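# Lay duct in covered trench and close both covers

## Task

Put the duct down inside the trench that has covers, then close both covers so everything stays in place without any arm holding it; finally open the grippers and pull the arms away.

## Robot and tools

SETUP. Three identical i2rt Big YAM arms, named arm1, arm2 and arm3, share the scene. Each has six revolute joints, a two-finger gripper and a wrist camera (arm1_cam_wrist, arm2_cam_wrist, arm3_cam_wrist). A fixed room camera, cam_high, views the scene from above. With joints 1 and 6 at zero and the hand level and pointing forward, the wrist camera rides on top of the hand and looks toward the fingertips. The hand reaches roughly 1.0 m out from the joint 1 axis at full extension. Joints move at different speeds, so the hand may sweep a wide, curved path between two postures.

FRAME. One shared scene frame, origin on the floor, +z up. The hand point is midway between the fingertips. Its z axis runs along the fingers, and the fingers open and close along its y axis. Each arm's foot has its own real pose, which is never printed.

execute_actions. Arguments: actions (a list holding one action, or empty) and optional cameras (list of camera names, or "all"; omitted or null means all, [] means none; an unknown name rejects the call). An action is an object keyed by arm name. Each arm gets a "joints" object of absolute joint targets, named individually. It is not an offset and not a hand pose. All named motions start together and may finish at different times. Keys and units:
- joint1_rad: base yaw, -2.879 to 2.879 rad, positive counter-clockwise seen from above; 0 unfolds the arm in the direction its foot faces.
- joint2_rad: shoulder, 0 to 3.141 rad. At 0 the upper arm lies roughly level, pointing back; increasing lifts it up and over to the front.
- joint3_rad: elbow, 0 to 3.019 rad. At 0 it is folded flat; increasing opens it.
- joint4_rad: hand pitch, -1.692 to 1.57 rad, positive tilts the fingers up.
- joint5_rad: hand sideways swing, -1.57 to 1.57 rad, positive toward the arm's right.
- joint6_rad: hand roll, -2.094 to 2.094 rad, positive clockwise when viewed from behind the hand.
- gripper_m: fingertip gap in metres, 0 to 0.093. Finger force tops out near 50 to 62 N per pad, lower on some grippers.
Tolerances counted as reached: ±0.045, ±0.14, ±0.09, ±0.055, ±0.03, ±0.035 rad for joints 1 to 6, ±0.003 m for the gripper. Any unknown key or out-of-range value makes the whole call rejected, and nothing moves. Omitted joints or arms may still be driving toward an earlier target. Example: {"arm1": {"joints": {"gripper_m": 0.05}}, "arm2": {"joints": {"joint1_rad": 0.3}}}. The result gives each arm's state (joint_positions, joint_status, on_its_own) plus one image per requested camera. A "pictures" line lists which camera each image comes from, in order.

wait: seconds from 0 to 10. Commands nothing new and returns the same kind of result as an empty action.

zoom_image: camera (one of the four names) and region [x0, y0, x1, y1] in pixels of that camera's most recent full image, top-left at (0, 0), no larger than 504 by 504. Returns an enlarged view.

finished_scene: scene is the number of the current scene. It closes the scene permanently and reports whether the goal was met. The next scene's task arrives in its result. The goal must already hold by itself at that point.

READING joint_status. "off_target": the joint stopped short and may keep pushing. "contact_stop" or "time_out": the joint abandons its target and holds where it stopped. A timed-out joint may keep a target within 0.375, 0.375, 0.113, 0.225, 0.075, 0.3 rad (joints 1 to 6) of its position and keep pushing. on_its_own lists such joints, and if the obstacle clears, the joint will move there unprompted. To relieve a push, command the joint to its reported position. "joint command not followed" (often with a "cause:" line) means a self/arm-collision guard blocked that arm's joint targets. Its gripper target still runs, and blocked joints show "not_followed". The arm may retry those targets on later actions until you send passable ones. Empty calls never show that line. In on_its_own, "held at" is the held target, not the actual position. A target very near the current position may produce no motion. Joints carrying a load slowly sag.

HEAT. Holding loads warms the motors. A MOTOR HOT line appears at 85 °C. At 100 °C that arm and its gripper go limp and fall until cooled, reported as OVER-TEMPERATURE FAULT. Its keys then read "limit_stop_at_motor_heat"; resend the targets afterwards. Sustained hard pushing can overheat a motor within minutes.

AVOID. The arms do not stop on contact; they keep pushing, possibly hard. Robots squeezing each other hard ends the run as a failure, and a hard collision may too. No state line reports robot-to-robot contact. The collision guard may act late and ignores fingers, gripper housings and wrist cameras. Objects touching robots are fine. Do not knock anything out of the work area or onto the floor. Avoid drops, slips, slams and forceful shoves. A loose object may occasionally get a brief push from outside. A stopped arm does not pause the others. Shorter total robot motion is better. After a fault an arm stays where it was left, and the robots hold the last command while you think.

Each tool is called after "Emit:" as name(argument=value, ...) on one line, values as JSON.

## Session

Emit:
execute_actions(actions=[])

Scene clock: 0.00 s.
arm1.joint_positions: joint1_rad=-0.448 joint2_rad=+0.560 joint3_rad=+1.442 joint4_rad=-1.356 joint5_rad=+0.183 joint6_rad=-0.001 gripper_m=+0.094
arm1.joint_status: not commanded
arm1.hand: x=-0.8094 y=-0.1861 z=+1.5469 quat_wxyz=(-0.484, -0.250, -0.813, +0.205) (m; scene frame)
arm2.joint_positions: joint1_rad=+0.453 joint2_rad=+0.505 joint3_rad=+1.415 joint4_rad=-1.503 joint5_rad=+0.106 joint6_rad=+0.452 gripper_m=+0.094
arm2.joint_status: not commanded
arm2.hand: x=-0.0176 y=-0.3881 z=+1.2689 quat_wxyz=(-0.198, +0.598, -0.653, -0.422) (m; scene frame)
arm3.joint_positions: joint1_rad=-0.413 joint2_rad=+0.629 joint3_rad=+1.472 joint4_rad=-1.276 joint5_rad=+0.111 joint6_rad=+0.248 gripper_m=+0.094
arm3.joint_status: not commanded
arm3.hand: x=+0.7689 y=+0.0143 z=+1.5056 quat_wxyz=(-0.092, +0.783, -0.305, -0.533) (m; scene frame)
pictures: arm1_cam_wrist, arm2_cam_wrist, arm3_cam_wrist, cam_high
Images, in order (width x height): arm1_cam_wrist 672x504, arm2_cam_wrist 672x504, arm3_cam_wrist 672x504, cam_high 672x504.

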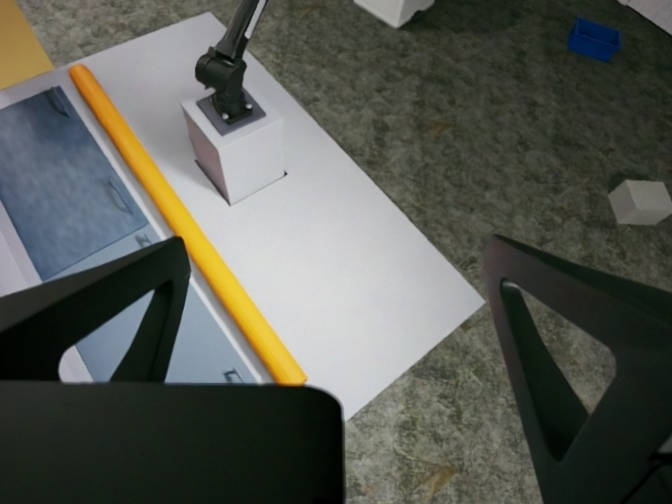

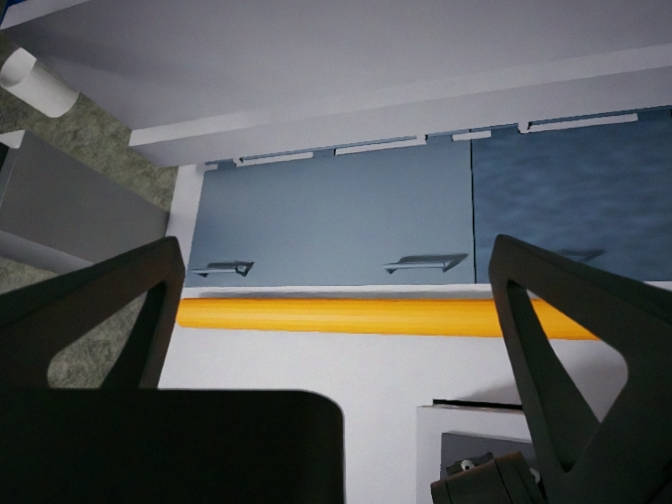

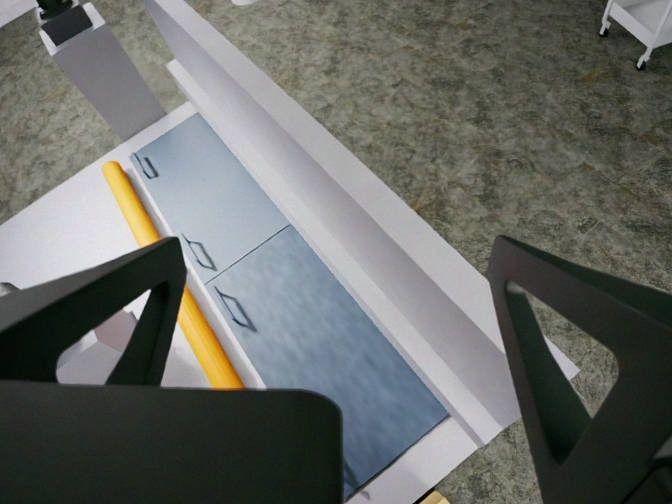

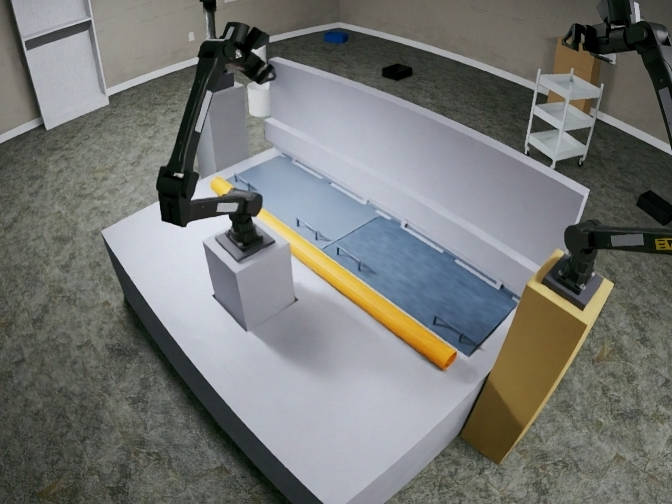

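Emit:
execute_actions(actions=[{"arm1":{"joints":{"joint1_rad":0,"joint2_rad":1.2,"joint3_rad":1.0,"joint4_rad":-0.75,"joint5_rad":0,"joint6_rad":0,"gripper_m":0.093}},"arm2":{"joints":{"joint1_rad":0,"joint2_rad":1.1,"joint3_rad":0.8,"joint4_rad":-0.64,"joint5_rad":0,"joint6_rad":0}},"arm3":{"joints":{"joint1_rad":0,"joint2_rad":1.3,"joint3_rad":1.367,"joint4_rad":-1.02,"joint5_rad":0,"joint6_rad":0}}}])

Emit:
zoom_image(camera="arm3_cam_wrist", region=[220, 260, 500, 420])

Emit:
zoom_image(camera="arm1_cam_wrist", region=[190, 240, 470, 400])

Emit:
zoom_image(camera="arm2_cam_wrist", region=[200, 220, 500, 400])

Scene clock: 1.60 s.
arm1.joint_positions: joint1_rad=+0.001 joint2_rad=+1.215 joint3_rad=+0.971 joint4_rad=-0.765 joint5_rad=+0.000 joint6_rad=-0.001 gripper_m=+0.093
arm1.joint_status: all done
arm1.hand: x=-0.5142 y=-0.0871 z=+1.1800 quat_wxyz=(-0.275, -0.018, -0.961, +0.009) (m; scene frame)
arm2.joint_positions: joint1_rad=-0.001 joint2_rad=+1.105 joint3_rad=+0.781 joint4_rad=-0.660 joint5_rad=+0.001 joint6_rad=+0.014 gripper_m=+0.094
arm2.joint_status: all done
arm2.hand: x=+0.0432 y=-0.1371 z=+0.9000 quat_wxyz=(-0.201, +0.663, -0.693, -0.199) (m; scene frame)
arm3.joint_positions: joint1_rad=+0.002 joint2_rad=+1.311 joint3_rad=+1.357 joint4_rad=-1.031 joint5_rad=+0.003 joint6_rad=+0.013 gripper_m=+0.094
arm3.joint_status: all done
arm3.hand: x=+0.4638 y=-0.0947 z=+1.2429 quat_wxyz=(+0.001, +0.957, -0.010, -0.291) (m; scene frame)
pictures: arm1_cam_wrist, arm2_cam_wrist, arm3_cam_wrist, cam_high
Images, in order (width x height): arm1_cam_wrist 672x504, arm2_cam_wrist 672x504, arm3_cam_wrist 672x504, cam_high 672x504.

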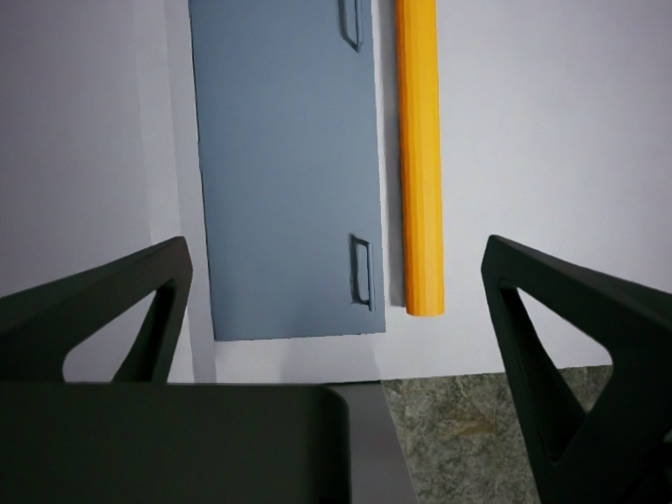

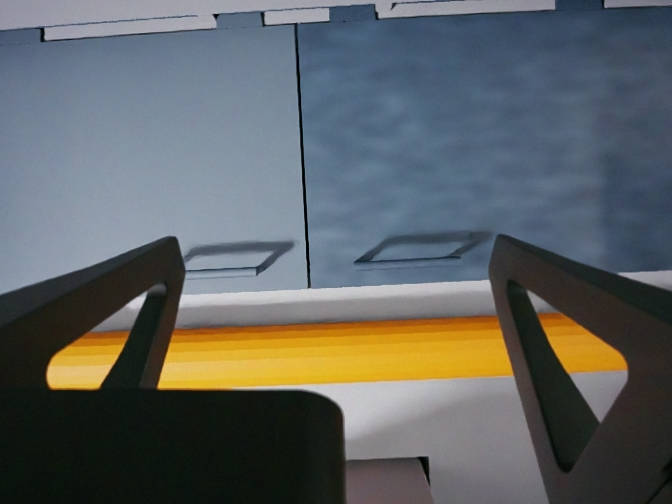

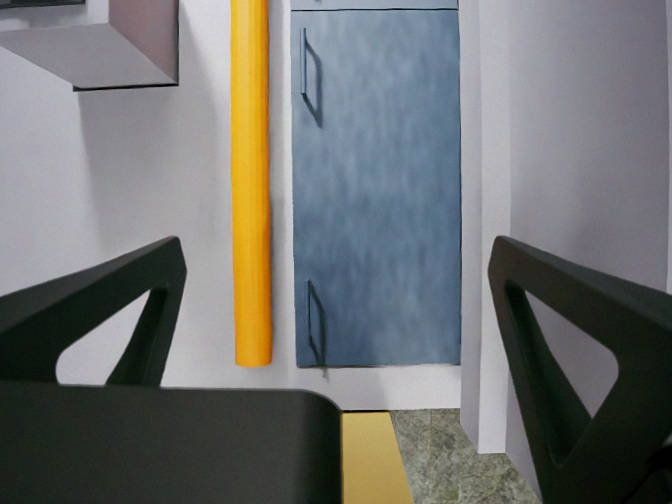

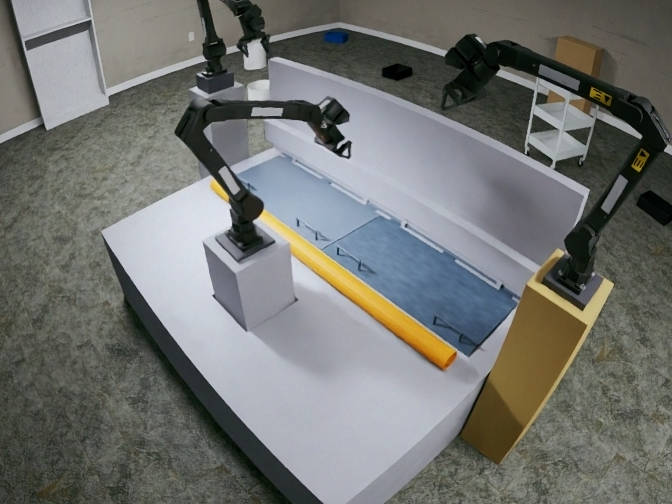

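Region (220, 260, 500, 420) of arm3_cam_wrist's 672x504 image, scaled by 1.800, with more detail than that image has; it fills the top 288 rows of this view, and the rest is white.

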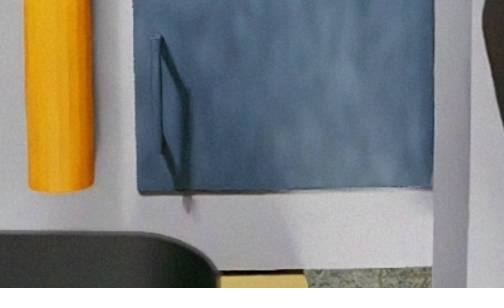

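Region (190, 240, 470, 400) of arm1_cam_wrist's 672x504 image, scaled by 1.800, with more detail than that image has; it fills the top 288 rows of this view, and the rest is white.

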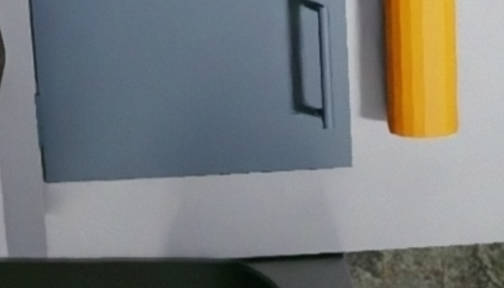

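Region (200, 220, 500, 400) of arm2_cam_wrist's 672x504 image, scaled by 1.680, with more detail than that image has; it fills the top 302 rows of this view, and the rest is white.

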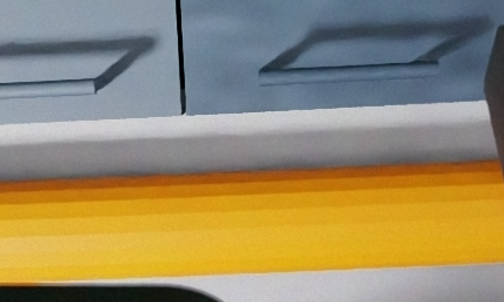

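Emit:
execute_actions(actions=[{"arm1":{"joints":{"joint1_rad":-0.205,"joint2_rad":2.687,"joint3_rad":1.054,"joint4_rad":0.068,"joint6_rad":-0.265,"gripper_m":0.06}},"arm2":{"joints":{"joint1_rad":0.093,"joint2_rad":1.95,"joint3_rad":0.493,"joint4_rad":-0.085,"joint6_rad":1.655,"gripper_m":0.093}},"arm3":{"joints":{"joint1_rad":0.18,"joint2_rad":2.518,"joint3_rad":0.915,"joint4_rad":0.035,"joint6_rad":0.19,"gripper_m":0.06}}}])

Scene clock: 4.23 s.
arm1.joint_positions: joint1_rad=-0.215 joint2_rad=+2.674 joint3_rad=+1.051 joint4_rad=+0.057 joint5_rad=+0.001 joint6_rad=-0.253 gripper_m=+0.060
arm1.joint_status: all done
arm1.hand: x=-0.6126 y=-0.1675 z=+0.5856 quat_wxyz=(+0.000, -0.002, -1.000, +0.004) (m; scene frame)
arm2.joint_positions: joint1_rad=+0.095 joint2_rad=+1.947 joint3_rad=+0.486 joint4_rad=-0.099 joint5_rad=+0.001 joint6_rad=+1.641 gripper_m=+0.093
arm2.joint_status: all done
arm2.hand: x=+0.0123 y=-0.2842 z=+0.5615 quat_wxyz=(+0.001, -0.002, -1.000, +0.002) (m; scene frame)
arm3.joint_positions: joint1_rad=+0.187 joint2_rad=+2.508 joint3_rad=+0.915 joint4_rad=+0.023 joint5_rad=+0.001 joint6_rad=+0.178 gripper_m=+0.060
arm3.joint_status: all done
arm3.hand: x=+0.6155 y=-0.1634 z=+0.5880 quat_wxyz=(+0.001, +1.000, +0.000, -0.002) (m; scene frame)
pictures: arm1_cam_wrist, arm2_cam_wrist, arm3_cam_wrist, cam_high
Images, in order (width x height): arm1_cam_wrist 672x504, arm2_cam_wrist 672x504, arm3_cam_wrist 672x504, cam_high 672x504.

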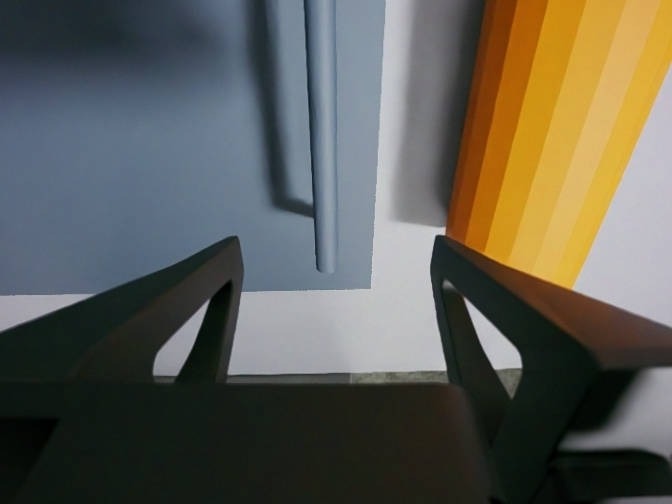

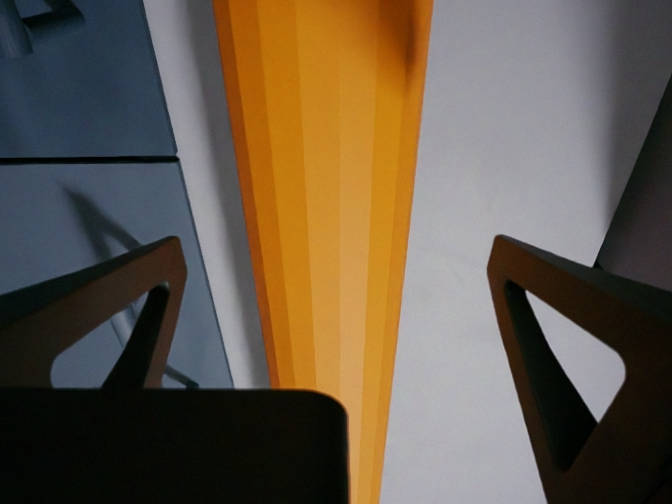

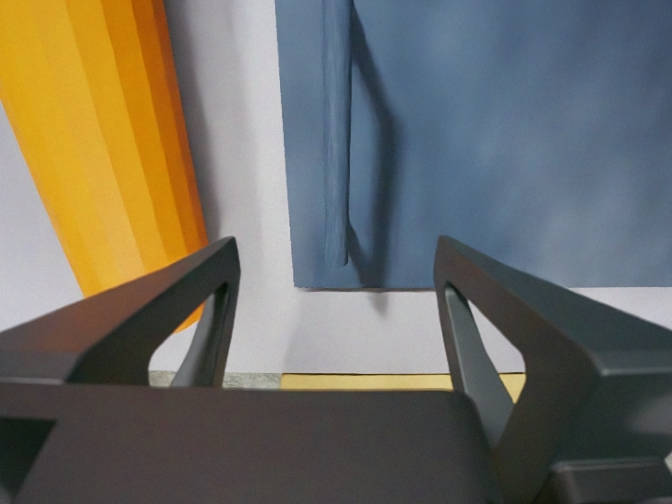

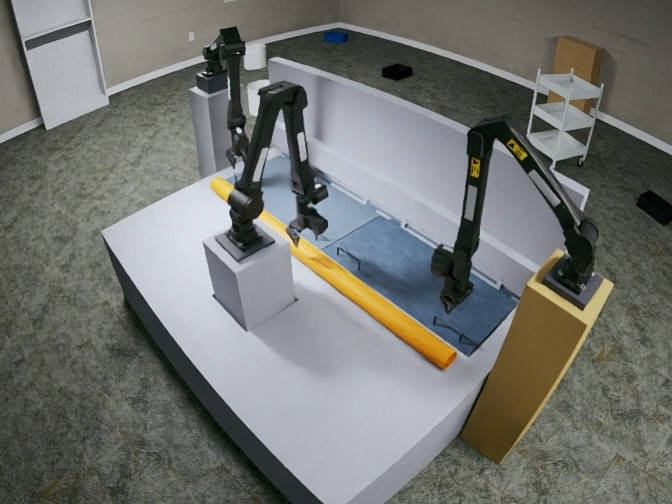

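Emit:
execute_actions(actions=[{"arm1":{"joints":{"joint1_rad":-0.207,"joint2_rad":2.985,"joint3_rad":1.312,"joint4_rad":0.108}},"arm3":{"joints":{"joint2_rad":2.84,"joint3_rad":1.145,"joint4_rad":0.13}},"arm2":{"joints":{"joint2_rad":2.156,"joint3_rad":0.548,"joint4_rad":0.068}}}], cameras=["arm1_cam_wrist","arm2_cam_wrist","arm3_cam_wrist"])

Scene clock: 5.63 s.
arm1.joint_positions: joint1_rad=-0.215 joint2_rad=+2.984 joint3_rad=+1.309 joint4_rad=+0.105 joint5_rad=+0.001 joint6_rad=-0.253 gripper_m=+0.060
arm1.joint_status: all done
arm1.hand: x=-0.6174 y=-0.1672 z=+0.4697 quat_wxyz=(+0.002, -0.002, -1.000, +0.004) (m; scene frame)
arm2.joint_positions: joint1_rad=+0.095 joint2_rad=+2.159 joint3_rad=+0.537 joint4_rad=+0.046 joint5_rad=-0.004 joint6_rad=+1.648 gripper_m=+0.093
arm2.joint_status: all done
arm2.hand: x=+0.0113 y=-0.2866 z=+0.5096 quat_wxyz=(+0.003, -0.005, -1.000, +0.010) (m; scene frame)
arm3.joint_positions: joint1_rad=+0.187 joint2_rad=+2.841 joint3_rad=+1.142 joint4_rad=+0.126 joint5_rad=+0.001 joint6_rad=+0.178 gripper_m=+0.060
arm3.joint_status: all done
arm3.hand: x=+0.6198 y=-0.1629 z=+0.4688 quat_wxyz=(+0.000, +1.000, +0.000, -0.001) (m; scene frame)
pictures: arm1_cam_wrist, arm2_cam_wrist, arm3_cam_wrist
Images, in order (width x height): arm1_cam_wrist 672x504, arm2_cam_wrist 672x504, arm3_cam_wrist 672x504.

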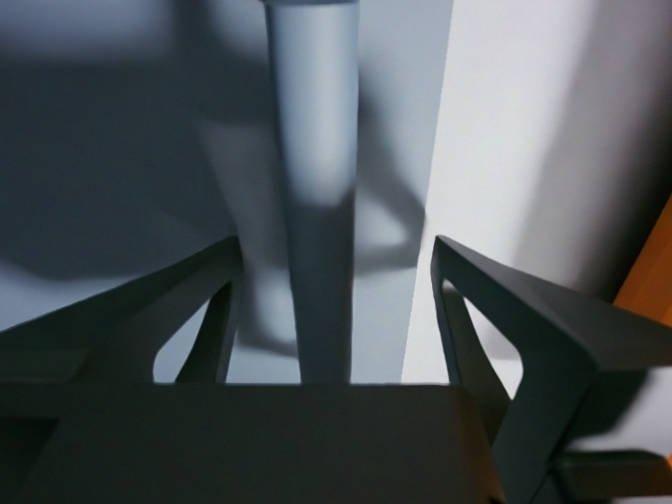

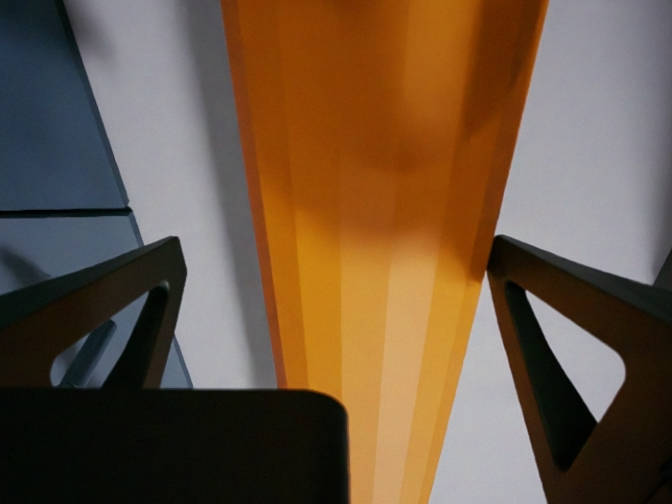

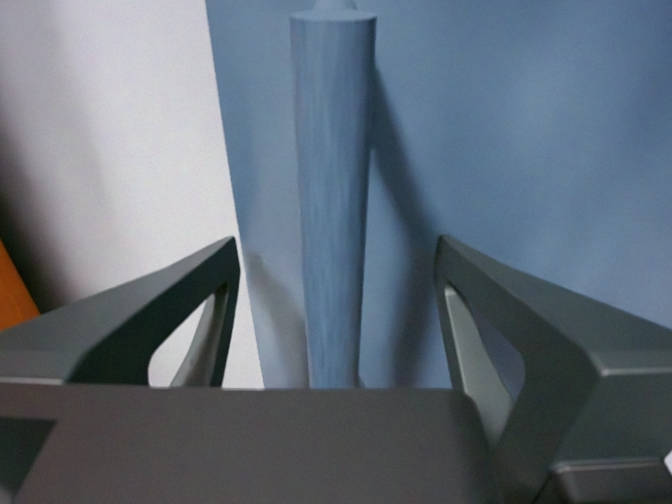

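Emit:
execute_actions(actions=[{"arm1":{"joints":{"joint1_rad":-0.2,"gripper_m":0.0}},"arm3":{"joints":{"gripper_m":0.0}},"arm2":{"joints":{"joint2_rad":2.156,"joint3_rad":0.47,"joint4_rad":0.14}}}], cameras=["arm2_cam_wrist","cam_high"])

Scene clock: 6.67 s.
arm1.joint_positions: joint1_rad=-0.209 joint2_rad=+2.984 joint3_rad=+1.309 joint4_rad=+0.105 joint5_rad=-0.001 joint6_rad=-0.255 gripper_m=+0.007
arm1.joint_status: gripper_m off_target (ended at +0.007, target +0.000); the others done
arm1.hand: x=-0.6167 y=-0.1645 z=+0.4696 quat_wxyz=(+0.002, +0.003, -1.000, +0.003) (m; scene frame)
arm2.joint_positions: joint1_rad=+0.095 joint2_rad=+2.159 joint3_rad=+0.469 joint4_rad=+0.126 joint5_rad=-0.004 joint6_rad=+1.648 gripper_m=+0.093
arm2.joint_status: all done
arm2.hand: x=+0.0129 y=-0.3090 z=+0.5121 quat_wxyz=(+0.004, -0.005, -1.000, +0.004) (m; scene frame)
arm3.joint_positions: joint1_rad=+0.187 joint2_rad=+2.841 joint3_rad=+1.142 joint4_rad=+0.126 joint5_rad=-0.003 joint6_rad=+0.181 gripper_m=+0.008
arm3.joint_status: gripper_m off_target (ended at +0.008, target +0.000)
arm3.hand: x=+0.6197 y=-0.1636 z=+0.4688 quat_wxyz=(+0.002, +1.000, -0.002, +0.000) (m; scene frame)
pictures: arm2_cam_wrist, cam_high
Images, in order (width x height): arm2_cam_wrist 672x504, cam_high 672x504.

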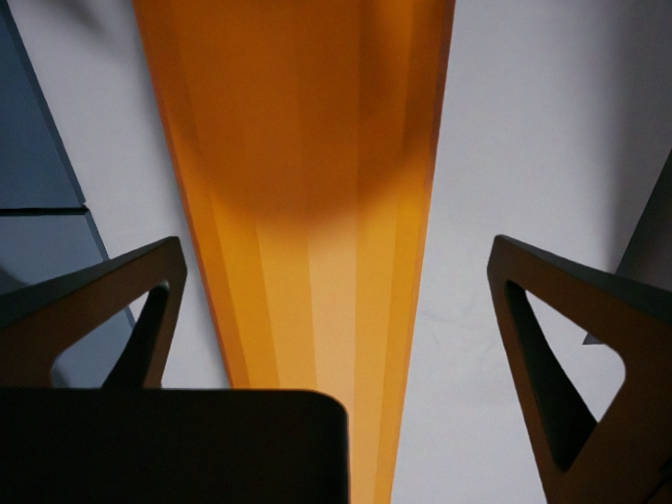

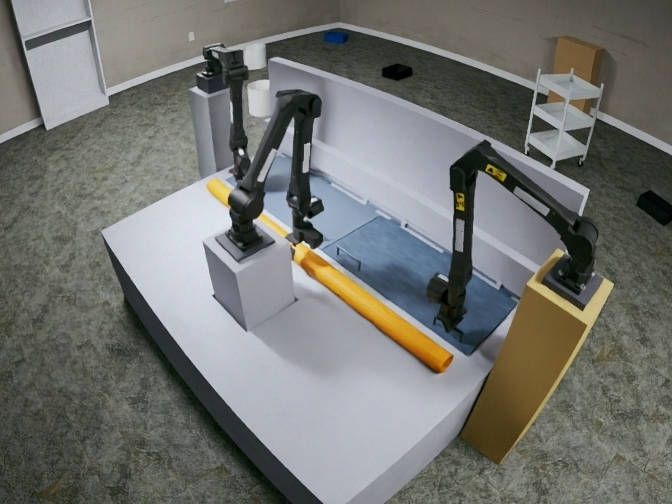

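Emit:
execute_actions(actions=[{"arm1":{"joints":{"joint1_rad":-0.145,"joint2_rad":2.768,"joint3_rad":1.094,"joint4_rad":0.103,"joint6_rad":-0.2}},"arm3":{"joints":{"joint1_rad":0.121,"joint2_rad":2.612,"joint3_rad":0.96,"joint4_rad":0.081,"joint6_rad":0.127}},"arm2":{"joints":{"joint2_rad":2.363,"joint3_rad":0.572,"joint4_rad":0.25,"joint6_rad":1.635}}}], cameras=["arm2_cam_wrist","cam_high"])

Scene clock: 8.10 s.
arm1.joint_positions: joint1_rad=-0.166 joint2_rad=+2.833 joint3_rad=+1.149 joint4_rad=+0.124 joint5_rad=+0.019 joint6_rad=-0.211 gripper_m=+0.007
arm1.joint_status: all done
arm1.hand: x=-0.6182 y=-0.1513 z=+0.5278 quat_wxyz=(-0.001, +0.002, -1.000, +0.014) (m; scene frame)
arm2.joint_positions: joint1_rad=+0.095 joint2_rad=+2.352 joint3_rad=+0.578 joint4_rad=+0.241 joint5_rad=-0.003 joint6_rad=+1.645 gripper_m=+0.093
arm2.joint_status: all done
arm2.hand: x=+0.0112 y=-0.2857 z=+0.4609 quat_wxyz=(+0.004, -0.004, -1.000, -0.011) (m; scene frame)
arm3.joint_positions: joint1_rad=+0.138 joint2_rad=+2.675 joint3_rad=+1.002 joint4_rad=+0.105 joint5_rad=-0.023 joint6_rad=+0.135 gripper_m=+0.009
arm3.joint_status: all done
arm3.hand: x=+0.6192 y=-0.1500 z=+0.5302 quat_wxyz=(+0.013, +1.000, -0.003, -0.002) (m; scene frame)
pictures: arm2_cam_wrist, cam_high
Images, in order (width x height): arm2_cam_wrist 672x504, cam_high 672x504.

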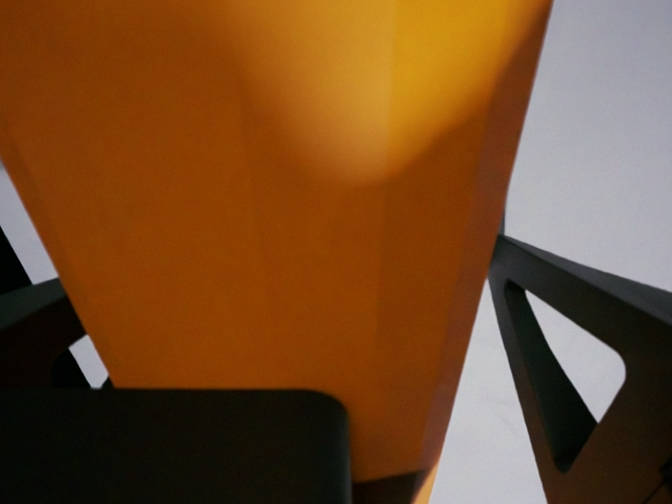

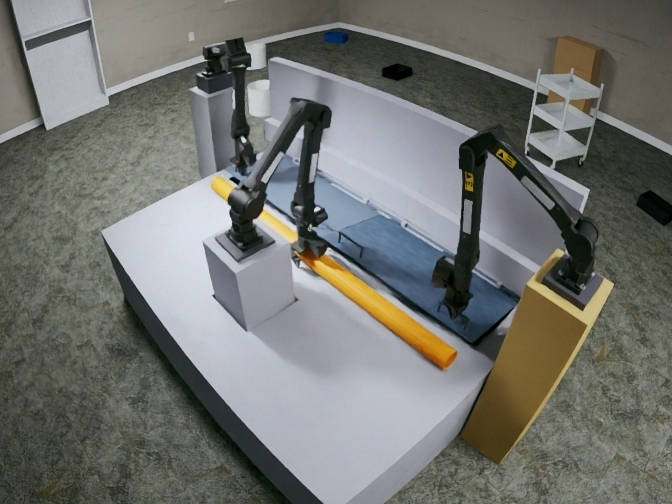

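Emit:
execute_actions(actions=[{"arm1":{"joints":{"joint1_rad":0.029,"joint2_rad":2.498,"joint3_rad":0.891,"joint4_rad":0.036,"joint6_rad":-0.045}},"arm3":{"joints":{"joint1_rad":-0.06,"joint2_rad":2.325,"joint3_rad":0.803,"joint4_rad":-0.049,"joint6_rad":-0.037}},"arm2":{"joints":{"joint2_rad":2.375,"joint3_rad":0.59,"joint4_rad":0.225,"gripper_m":0.0}}}], cameras=["arm2_cam_wrist","cam_high"])

Scene clock: 9.33 s.
arm1.joint_positions: joint1_rad=-0.010 joint2_rad=+2.547 joint3_rad=+0.918 joint4_rad=+0.061 joint5_rad=+0.041 joint6_rad=-0.056 gripper_m=+0.008
arm1.joint_status: all done
arm1.hand: x=-0.6201 y=-0.0981 z=+0.6312 quat_wxyz=(+0.002, +0.002, -1.000, +0.024) (m; scene frame)
arm2.joint_positions: joint1_rad=+0.095 joint2_rad=+2.352 joint3_rad=+0.585 joint4_rad=+0.238 joint5_rad=-0.002 joint6_rad=+1.639 gripper_m=+0.073
arm2.joint_status: gripper_m off_target (ended at +0.073, target +0.000); the others done
arm2.hand: x=+0.0113 y=-0.2822 z=+0.4603 quat_wxyz=(+0.004, -0.001, -1.000, -0.013) (m; scene frame)
arm3.joint_positions: joint1_rad=-0.024 joint2_rad=+2.368 joint3_rad=+0.822 joint4_rad=-0.029 joint5_rad=-0.044 joint6_rad=-0.028 gripper_m=+0.009
arm3.joint_status: all done
arm3.hand: x=+0.6199 y=-0.0962 z=+0.6346 quat_wxyz=(+0.023, +1.000, -0.003, -0.001) (m; scene frame)
pictures: arm2_cam_wrist, cam_high
Images, in order (width x height): arm2_cam_wrist 672x504, cam_high 672x504.

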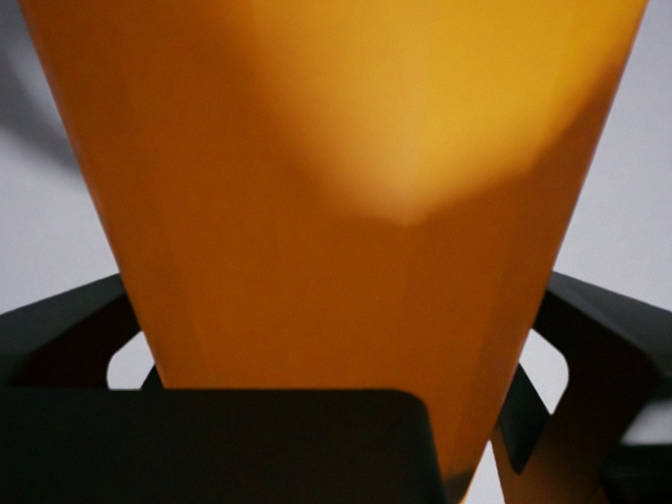

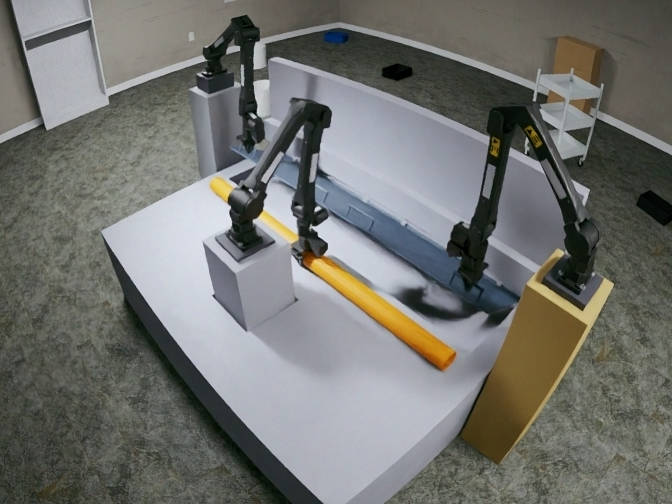

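Emit:
execute_actions(actions=[{"arm1":{"joints":{"joint1_rad":0.255,"joint2_rad":2.265,"joint3_rad":0.8,"joint4_rad":-0.1,"joint6_rad":0.182}},"arm3":{"joints":{"joint1_rad":-0.288,"joint2_rad":2.09,"joint3_rad":0.76,"joint4_rad":-0.236,"joint6_rad":-0.264}},"arm2":{"joints":{"joint2_rad":2.13,"joint3_rad":0.55,"joint4_rad":0.05}}}], cameras=["cam_high"])

Scene clock: 10.73 s.
arm1.joint_positions: joint1_rad=+0.222 joint2_rad=+2.303 joint3_rad=+0.809 joint4_rad=-0.081 joint5_rad=+0.038 joint6_rad=+0.178 gripper_m=+0.008
arm1.joint_status: all done
arm1.hand: x=-0.6220 y=-0.0150 z=+0.7114 quat_wxyz=(+0.001, +0.002, -1.000, +0.023) (m; scene frame)
arm2.joint_positions: joint1_rad=+0.095 joint2_rad=+2.166 joint3_rad=+0.554 joint4_rad=+0.057 joint5_rad=-0.001 joint6_rad=+1.639 gripper_m=+0.073
arm2.joint_status: all done
arm2.hand: x=+0.0111 y=-0.2754 z=+0.5076 quat_wxyz=(+0.002, -0.001, -1.000, -0.001) (m; scene frame)
arm3.joint_positions: joint1_rad=-0.254 joint2_rad=+2.119 joint3_rad=+0.767 joint4_rad=-0.220 joint5_rad=-0.044 joint6_rad=-0.258 gripper_m=+0.009
arm3.joint_status: all done
arm3.hand: x=+0.6201 y=-0.0139 z=+0.7153 quat_wxyz=(+0.023, +1.000, -0.002, -0.007) (m; scene frame)
pictures: cam_high
Images, in order (width x height): cam_high 672x504.

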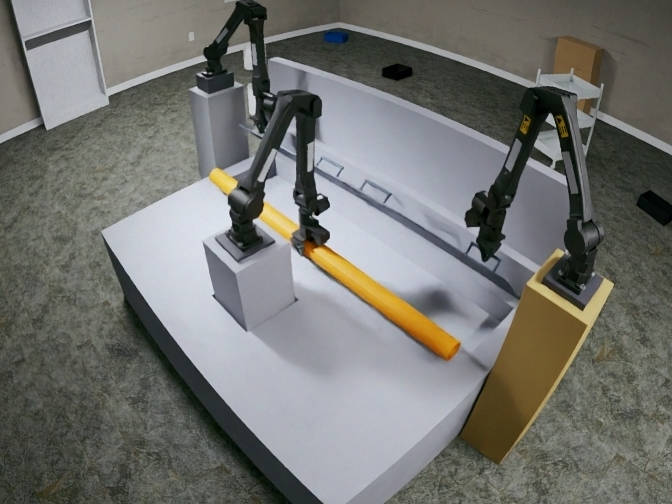

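Emit:
execute_actions(actions=[{"arm1":{"joints":{"joint1_rad":0.435,"joint2_rad":2.17,"joint3_rad":0.835,"joint4_rad":-0.245,"joint6_rad":0.362}},"arm3":{"joints":{"joint1_rad":-0.457,"joint2_rad":2.01,"joint3_rad":0.825,"joint4_rad":-0.39,"joint6_rad":-0.432}},"arm2":{"joints":{"joint1_rad":0.093,"joint2_rad":2.155,"joint3_rad":1.01,"joint4_rad":-0.345,"joint6_rad":1.635}}}], cameras=["cam_high"])

Emit:
zoom_image(camera="cam_high", region=[380, 200, 580, 400])

Scene clock: 12.33 s.
arm1.joint_positions: joint1_rad=+0.394 joint2_rad=+2.203 joint3_rad=+0.828 joint4_rad=-0.228 joint5_rad=+0.043 joint6_rad=+0.351 gripper_m=+0.008
arm1.joint_status: all done
arm1.hand: x=-0.6239 y=+0.0479 z=+0.7466 quat_wxyz=(+0.010, +0.001, -1.000, +0.029) (m; scene frame)
arm2.joint_positions: joint1_rad=+0.095 joint2_rad=+2.212 joint3_rad=+0.983 joint4_rad=-0.339 joint5_rad=-0.001 joint6_rad=+1.639 gripper_m=+0.073
arm2.joint_status: all done
arm2.hand: x=+0.0011 y=-0.1226 z=+0.5143 quat_wxyz=(+0.002, -0.001, -1.000, +0.006) (m; scene frame)
arm3.joint_positions: joint1_rad=-0.413 joint2_rad=+2.034 joint3_rad=+0.813 joint4_rad=-0.369 joint5_rad=-0.053 joint6_rad=-0.418 gripper_m=+0.009
arm3.joint_status: all done
arm3.hand: x=+0.6210 y=+0.0465 z=+0.7497 quat_wxyz=(+0.029, +1.000, -0.002, -0.004) (m; scene frame)
pictures: cam_high
Images, in order (width x height): cam_high 672x504.

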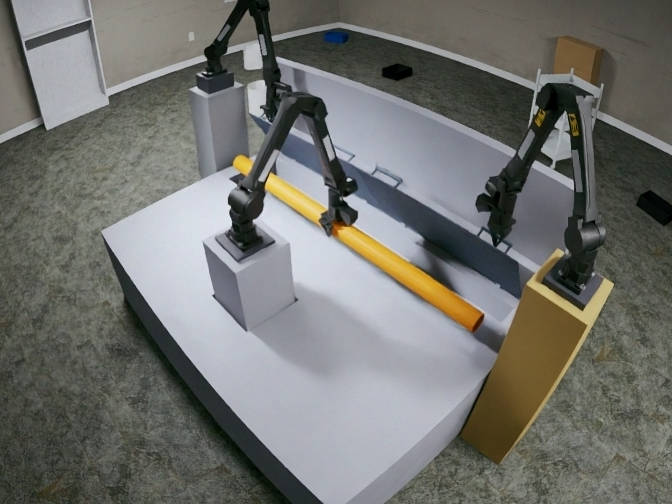

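Region (380, 200, 580, 400) of cam_high's 672x504 image, scaled by 2.520, with more detail than that image has.

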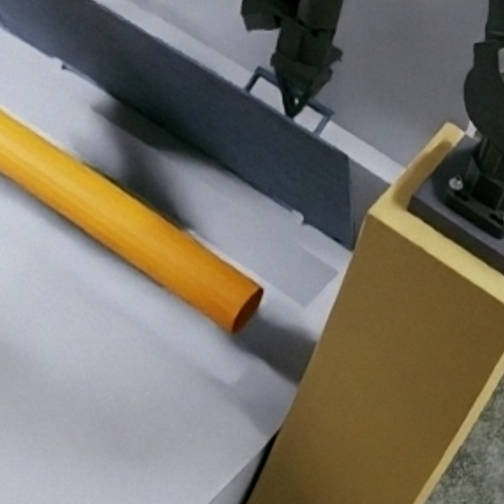

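Emit:
execute_actions(actions=[{"arm2":{"joints":{"joint1_rad":0.083,"joint2_rad":2.41,"joint3_rad":1.21,"joint4_rad":-0.27,"joint6_rad":1.622}}}], cameras=["cam_high"])

Emit:
zoom_image(camera="cam_high", region=[400, 240, 560, 400])

Emit:
zoom_image(camera="cam_high", region=[200, 120, 320, 240])

Scene clock: 13.70 s.
arm1.joint_positions: joint1_rad=+0.394 joint2_rad=+2.203 joint3_rad=+0.828 joint4_rad=-0.228 joint5_rad=+0.043 joint6_rad=+0.351 gripper_m=+0.008
arm1.joint_status: not commanded
arm1.hand: x=-0.6239 y=+0.0479 z=+0.7466 quat_wxyz=(+0.010, +0.001, -1.000, +0.029) (m; scene frame)
arm2.joint_positions: joint1_rad=+0.093 joint2_rad=+2.485 joint3_rad=+1.184 joint4_rad=-0.268 joint5_rad=-0.001 joint6_rad=+1.635 gripper_m=+0.073
arm2.joint_status: all done
arm2.hand: x=-0.0004 y=-0.0898 z=+0.4202 quat_wxyz=(+0.002, +0.000, -1.000, +0.006) (m; scene frame)
arm3.joint_positions: joint1_rad=-0.413 joint2_rad=+2.034 joint3_rad=+0.813 joint4_rad=-0.369 joint5_rad=-0.053 joint6_rad=-0.418 gripper_m=+0.009
arm3.joint_status: not commanded
arm3.hand: x=+0.6210 y=+0.0465 z=+0.7497 quat_wxyz=(+0.029, +1.000, -0.002, -0.004) (m; scene frame)
pictures: cam_high
Images, in order (width x height): cam_high 672x504.

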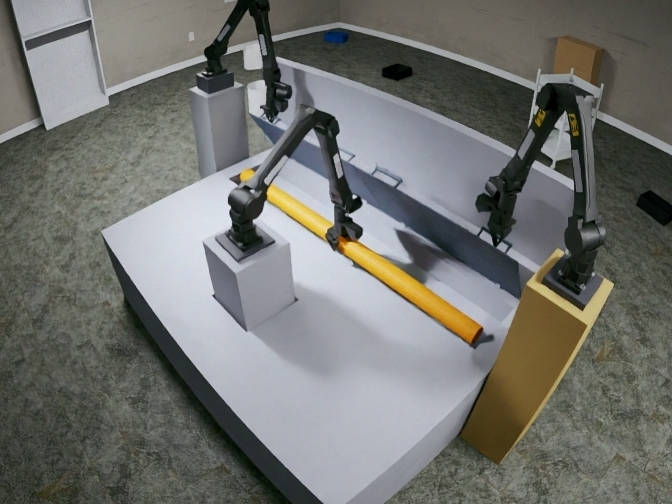

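Region (400, 240, 560, 400) of cam_high's 672x504 image, scaled by 3.150, with more detail than that image has.

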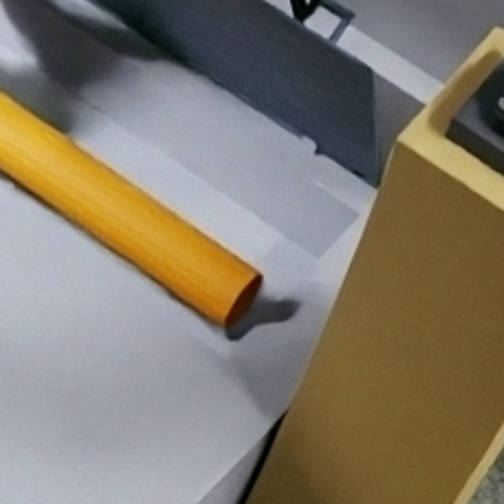

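Region (200, 120, 320, 240) of cam_high's 672x504 image, scaled by 4.200, with more detail than that image has.

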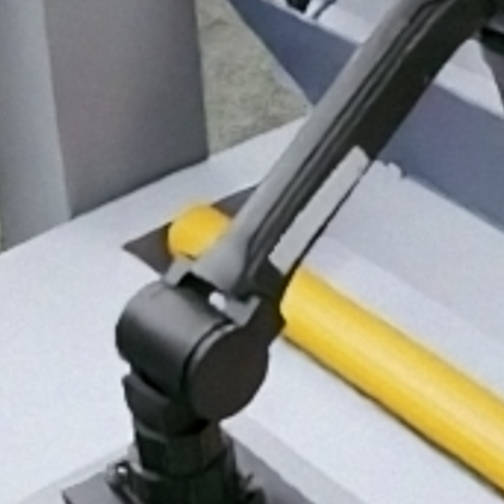

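Emit:
execute_actions(actions=[{"arm2":{"joints":{"joint2_rad":2.6,"joint3_rad":1.31,"joint4_rad":-0.175}}}], cameras=[])

Scene clock: 14.80 s.
arm1.joint_positions: joint1_rad=+0.394 joint2_rad=+2.203 joint3_rad=+0.828 joint4_rad=-0.228 joint5_rad=+0.043 joint6_rad=+0.351 gripper_m=+0.008
arm1.joint_status: not commanded
arm1.hand: x=-0.6239 y=+0.0479 z=+0.7466 quat_wxyz=(+0.010, +0.001, -1.000, +0.029) (m; scene frame)
arm2.joint_positions: joint1_rad=+0.093 joint2_rad=+2.663 joint3_rad=+1.294 joint4_rad=-0.175 joint5_rad=-0.001 joint6_rad=+1.635 gripper_m=+0.073
arm2.joint_status: all done
arm2.hand: x=-0.0011 y=-0.0838 z=+0.3509 quat_wxyz=(+0.003, +0.000, -1.000, -0.007) (m; scene frame)
arm3.joint_positions: joint1_rad=-0.413 joint2_rad=+2.034 joint3_rad=+0.813 joint4_rad=-0.369 joint5_rad=-0.053 joint6_rad=-0.418 gripper_m=+0.009
arm3.joint_status: not commanded
arm3.hand: x=+0.6210 y=+0.0465 z=+0.7497 quat_wxyz=(+0.029, +1.000, -0.002, -0.004) (m; scene frame)
pictures: none
No camera images: the call's "cameras" was empty. Leave "cameras" out to get every camera's image.

Emit:
execute_actions(actions=[{"arm2":{"joints":{"joint2_rad":2.66,"joint3_rad":1.296,"gripper_m":0.093}}}], cameras=[])

Emit:
execute_actions(actions=[{"arm2":{"joints":{"joint2_rad":2.415,"joint3_rad":1.145,"joint4_rad":-0.29}}}], cameras=["arm2_cam_wrist"])

Emit:
execute_actions(actions=[{"arm2":{"joints":{"joint2_rad":1.3,"joint3_rad":0.7,"joint4_rad":-1.0}}}], cameras=["cam_high"])

Scene clock: 15.70 s.
arm1.joint_positions: joint1_rad=+0.394 joint2_rad=+2.203 joint3_rad=+0.828 joint4_rad=-0.228 joint5_rad=+0.043 joint6_rad=+0.351 gripper_m=+0.008
arm1.joint_status: not commanded
arm1.hand: x=-0.6239 y=+0.0479 z=+0.7466 quat_wxyz=(+0.010, +0.001, -1.000, +0.029) (m; scene frame)
arm2.joint_positions: joint1_rad=+0.093 joint2_rad=+2.664 joint3_rad=+1.294 joint4_rad=-0.175 joint5_rad=-0.001 joint6_rad=+1.635 gripper_m=+0.093
arm2.joint_status: all done
arm2.hand: x=-0.0011 y=-0.0844 z=+0.3504 quat_wxyz=(+0.003, +0.000, -1.000, -0.006) (m; scene frame)
arm3.joint_positions: joint1_rad=-0.413 joint2_rad=+2.034 joint3_rad=+0.813 joint4_rad=-0.369 joint5_rad=-0.053 joint6_rad=-0.418 gripper_m=+0.009
arm3.joint_status: not commanded
arm3.hand: x=+0.6210 y=+0.0465 z=+0.7497 quat_wxyz=(+0.029, +1.000, -0.002, -0.004) (m; scene frame)
pictures: none
No camera images: the call's "cameras" was empty. Leave "cameras" out to get every camera's image.

Scene clock: 16.73 s.
arm1.joint_positions: joint1_rad=+0.394 joint2_rad=+2.203 joint3_rad=+0.828 joint4_rad=-0.228 joint5_rad=+0.043 joint6_rad=+0.351 gripper_m=+0.008
arm1.joint_status: not commanded
arm1.hand: x=-0.6239 y=+0.0479 z=+0.7466 quat_wxyz=(+0.010, +0.001, -1.000, +0.029) (m; scene frame)
arm2.joint_positions: joint1_rad=+0.093 joint2_rad=+2.399 joint3_rad=+1.145 joint4_rad=-0.279 joint5_rad=-0.002 joint6_rad=+1.630 gripper_m=+0.093
arm2.joint_status: all done
arm2.hand: x=-0.0009 y=-0.0801 z=+0.4541 quat_wxyz=(+0.004, +0.002, -1.000, -0.012) (m; scene frame)
arm3.joint_positions: joint1_rad=-0.413 joint2_rad=+2.034 joint3_rad=+0.813 joint4_rad=-0.369 joint5_rad=-0.053 joint6_rad=-0.418 gripper_m=+0.009
arm3.joint_status: not commanded
arm3.hand: x=+0.6210 y=+0.0465 z=+0.7497 quat_wxyz=(+0.029, +1.000, -0.002, -0.004) (m; scene frame)
pictures: arm2_cam_wrist
Images, in order (width x height): arm2_cam_wrist 672x504.

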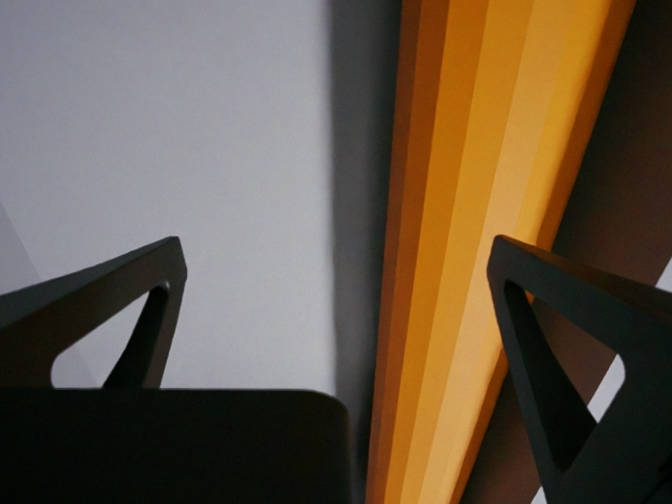

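Scene clock: 18.27 s.
arm1.joint_positions: joint1_rad=+0.394 joint2_rad=+2.203 joint3_rad=+0.828 joint4_rad=-0.228 joint5_rad=+0.043 joint6_rad=+0.351 gripper_m=+0.008
arm1.joint_status: not commanded
arm1.hand: x=-0.6239 y=+0.0479 z=+0.7466 quat_wxyz=(+0.010, +0.001, -1.000, +0.029) (m; scene frame)
arm2.joint_positions: joint1_rad=+0.093 joint2_rad=+1.299 joint3_rad=+0.700 joint4_rad=-0.987 joint5_rad=-0.002 joint6_rad=+1.630 gripper_m=+0.093
arm2.joint_status: all done
arm2.hand: x=+0.0114 y=-0.2526 z=+0.7810 quat_wxyz=(+0.002, +0.002, -1.000, +0.015) (m; scene frame)
arm3.joint_positions: joint1_rad=-0.413 joint2_rad=+2.034 joint3_rad=+0.813 joint4_rad=-0.369 joint5_rad=-0.053 joint6_rad=-0.418 gripper_m=+0.009
arm3.joint_status: not commanded
arm3.hand: x=+0.6210 y=+0.0465 z=+0.7497 quat_wxyz=(+0.029, +1.000, -0.002, -0.004) (m; scene frame)
pictures: cam_high
Images, in order (width x height): cam_high 672x504.

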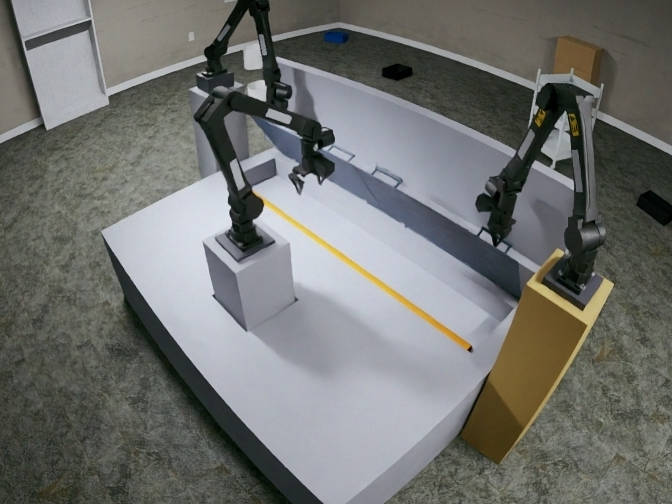

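The duct is in the trench and arm2 is clear, so I'm closing the covers with the same steps as in scene 1.

Emit:
execute_actions(actions=[{"arm1":{"joints":{"joint1_rad":0.255,"joint2_rad":2.265,"joint3_rad":0.8,"joint4_rad":-0.09,"joint6_rad":0.172}},"arm3":{"joints":{"joint1_rad":-0.288,"joint2_rad":2.09,"joint3_rad":0.76,"joint4_rad":-0.226,"joint6_rad":-0.254}},"arm2":{"joints":{"joint2_rad":0.9}}}], cameras=[])

Emit:
execute_actions(actions=[{"arm1":{"joints":{"joint1_rad":0.029,"joint2_rad":2.49,"joint3_rad":0.891,"joint4_rad":0.045,"joint6_rad":-0.055}},"arm3":{"joints":{"joint1_rad":-0.06,"joint2_rad":2.317,"joint3_rad":0.803,"joint4_rad":-0.04,"joint6_rad":-0.028}}}], cameras=[])

Emit:
execute_actions(actions=[{"arm1":{"joints":{"joint1_rad":-0.145,"joint2_rad":2.768,"joint3_rad":1.094,"joint4_rad":0.103,"joint6_rad":-0.21}},"arm3":{"joints":{"joint1_rad":0.121,"joint2_rad":2.612,"joint3_rad":0.96,"joint4_rad":0.081,"joint6_rad":0.137}}}], cameras=[])

Emit:
execute_actions(actions=[{"arm1":{"joints":{"joint1_rad":-0.19,"joint2_rad":2.885,"joint3_rad":1.225,"joint4_rad":0.103,"joint6_rad":-0.245}},"arm3":{"joints":{"joint1_rad":0.165,"joint2_rad":2.735,"joint3_rad":1.07,"joint4_rad":0.11,"joint6_rad":0.17}}}], cameras=[])

Emit:
execute_actions(actions=[{"arm1":{"joints":{"joint1_rad":-0.21,"joint2_rad":2.98,"joint3_rad":1.305,"joint4_rad":0.106,"joint6_rad":-0.254}},"arm3":{"joints":{"joint1_rad":0.185,"joint2_rad":2.85,"joint3_rad":1.15,"joint4_rad":0.13,"joint6_rad":0.177}}}], cameras=["cam_high"])

Scene clock: 19.57 s.
arm1.joint_positions: joint1_rad=+0.216 joint2_rad=+2.302 joint3_rad=+0.809 joint4_rad=-0.082 joint5_rad=+0.017 joint6_rad=+0.174 gripper_m=+0.008
arm1.joint_status: all done
arm1.hand: x=-0.6221 y=-0.0133 z=+0.7119 quat_wxyz=(+0.003, +0.001, -1.000, +0.012) (m; scene frame)
arm2.joint_positions: joint1_rad=+0.093 joint2_rad=+0.891 joint3_rad=+0.694 joint4_rad=-0.987 joint5_rad=-0.002 joint6_rad=+1.630 gripper_m=+0.093
arm2.joint_status: all done
arm2.hand: x=+0.0113 y=-0.2444 z=+0.8938 quat_wxyz=(+0.014, +0.002, -0.983, -0.185) (m; scene frame)
arm3.joint_positions: joint1_rad=-0.245 joint2_rad=+2.120 joint3_rad=+0.768 joint4_rad=-0.223 joint5_rad=-0.029 joint6_rad=-0.252 gripper_m=+0.009
arm3.joint_status: all done
arm3.hand: x=+0.6204 y=-0.0148 z=+0.7149 quat_wxyz=(+0.016, +1.000, -0.001, -0.003) (m; scene frame)
pictures: none
No camera images: the call's "cameras" was empty. Leave "cameras" out to get every camera's image.

Scene clock: 20.60 s.
arm1.joint_positions: joint1_rad=-0.014 joint2_rad=+2.542 joint3_rad=+0.915 joint4_rad=+0.056 joint5_rad=+0.019 joint6_rad=-0.057 gripper_m=+0.008
arm1.joint_status: all done
arm1.hand: x=-0.6212 y=-0.0955 z=+0.6329 quat_wxyz=(+0.003, +0.001, -1.000, +0.013) (m; scene frame)
arm2.joint_positions: joint1_rad=+0.093 joint2_rad=+0.891 joint3_rad=+0.694 joint4_rad=-0.987 joint5_rad=-0.002 joint6_rad=+1.630 gripper_m=+0.093
arm2.joint_status: not commanded
arm2.hand: x=+0.0113 y=-0.2444 z=+0.8938 quat_wxyz=(+0.014, +0.002, -0.983, -0.185) (m; scene frame)
arm3.joint_positions: joint1_rad=-0.018 joint2_rad=+2.361 joint3_rad=+0.817 joint4_rad=-0.031 joint5_rad=-0.025 joint6_rad=-0.026 gripper_m=+0.009
arm3.joint_status: all done
arm3.hand: x=+0.6210 y=-0.0951 z=+0.6368 quat_wxyz=(+0.014, +1.000, -0.001, +0.000) (m; scene frame)
pictures: none
No camera images: the call's "cameras" was empty. Leave "cameras" out to get every camera's image.

Scene clock: 21.67 s.
arm1.joint_positions: joint1_rad=-0.168 joint2_rad=+2.816 joint3_rad=+1.132 joint4_rad=+0.120 joint5_rad=+0.004 joint6_rad=-0.210 gripper_m=+0.008
arm1.joint_status: all done
arm1.hand: x=-0.6193 y=-0.1490 z=+0.5340 quat_wxyz=(-0.001, +0.000, -1.000, +0.006) (m; scene frame)
arm2.joint_positions: joint1_rad=+0.093 joint2_rad=+0.891 joint3_rad=+0.694 joint4_rad=-0.987 joint5_rad=-0.002 joint6_rad=+1.630 gripper_m=+0.093
arm2.joint_status: not commanded
arm2.hand: x=+0.0113 y=-0.2444 z=+0.8938 quat_wxyz=(+0.014, +0.002, -0.983, -0.185) (m; scene frame)
arm3.joint_positions: joint1_rad=+0.143 joint2_rad=+2.657 joint3_rad=+0.990 joint4_rad=+0.093 joint5_rad=-0.007 joint6_rad=+0.135 gripper_m=+0.009
arm3.joint_status: all done
arm3.hand: x=+0.6210 y=-0.1487 z=+0.5364 quat_wxyz=(+0.005, +1.000, -0.001, +0.000) (m; scene frame)
pictures: none
No camera images: the call's "cameras" was empty. Leave "cameras" out to get every camera's image.

Scene clock: 22.57 s.
arm1.joint_positions: joint1_rad=-0.200 joint2_rad=+2.933 joint3_rad=+1.251 joint4_rad=+0.114 joint5_rad=-0.001 joint6_rad=-0.242 gripper_m=+0.008
arm1.joint_status: all done
arm1.hand: x=-0.6182 y=-0.1608 z=+0.4893 quat_wxyz=(+0.001, +0.000, -1.000, +0.004) (m; scene frame)
arm2.joint_positions: joint1_rad=+0.093 joint2_rad=+0.891 joint3_rad=+0.694 joint4_rad=-0.987 joint5_rad=-0.002 joint6_rad=+1.630 gripper_m=+0.093
arm2.joint_status: not commanded
arm2.hand: x=+0.0113 y=-0.2444 z=+0.8938 quat_wxyz=(+0.014, +0.002, -0.983, -0.185) (m; scene frame)
arm3.joint_positions: joint1_rad=+0.179 joint2_rad=+2.784 joint3_rad=+1.092 joint4_rad=+0.116 joint5_rad=-0.003 joint6_rad=+0.170 gripper_m=+0.009
arm3.joint_status: all done
arm3.hand: x=+0.6205 y=-0.1606 z=+0.4902 quat_wxyz=(+0.002, +1.000, -0.001, +0.001) (m; scene frame)
pictures: none
No camera images: the call's "cameras" was empty. Leave "cameras" out to get every camera's image.

Scene clock: 23.23 s.
arm1.joint_positions: joint1_rad=-0.209 joint2_rad=+2.984 joint3_rad=+1.303 joint4_rad=+0.113 joint5_rad=-0.002 joint6_rad=-0.251 gripper_m=+0.008
arm1.joint_status: all done
arm1.hand: x=-0.6185 y=-0.1641 z=+0.4699 quat_wxyz=(+0.001, +0.000, -1.000, +0.003) (m; scene frame)
arm2.joint_positions: joint1_rad=+0.093 joint2_rad=+0.891 joint3_rad=+0.694 joint4_rad=-0.987 joint5_rad=-0.002 joint6_rad=+1.630 gripper_m=+0.093
arm2.joint_status: not commanded
arm2.hand: x=+0.0113 y=-0.2444 z=+0.8938 quat_wxyz=(+0.014, +0.002, -0.983, -0.185) (m; scene frame)
arm3.joint_positions: joint1_rad=+0.187 joint2_rad=+2.829 joint3_rad=+1.132 joint4_rad=+0.119 joint5_rad=-0.001 joint6_rad=+0.178 gripper_m=+0.009
arm3.joint_status: all done
arm3.hand: x=+0.6206 y=-0.1634 z=+0.4732 quat_wxyz=(+0.001, +1.000, +0.000, +0.001) (m; scene frame)
pictures: cam_high
Images, in order (width x height): cam_high 672x504.

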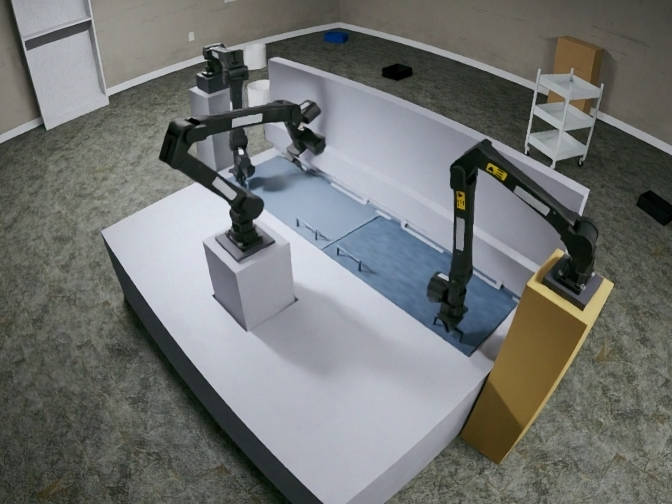

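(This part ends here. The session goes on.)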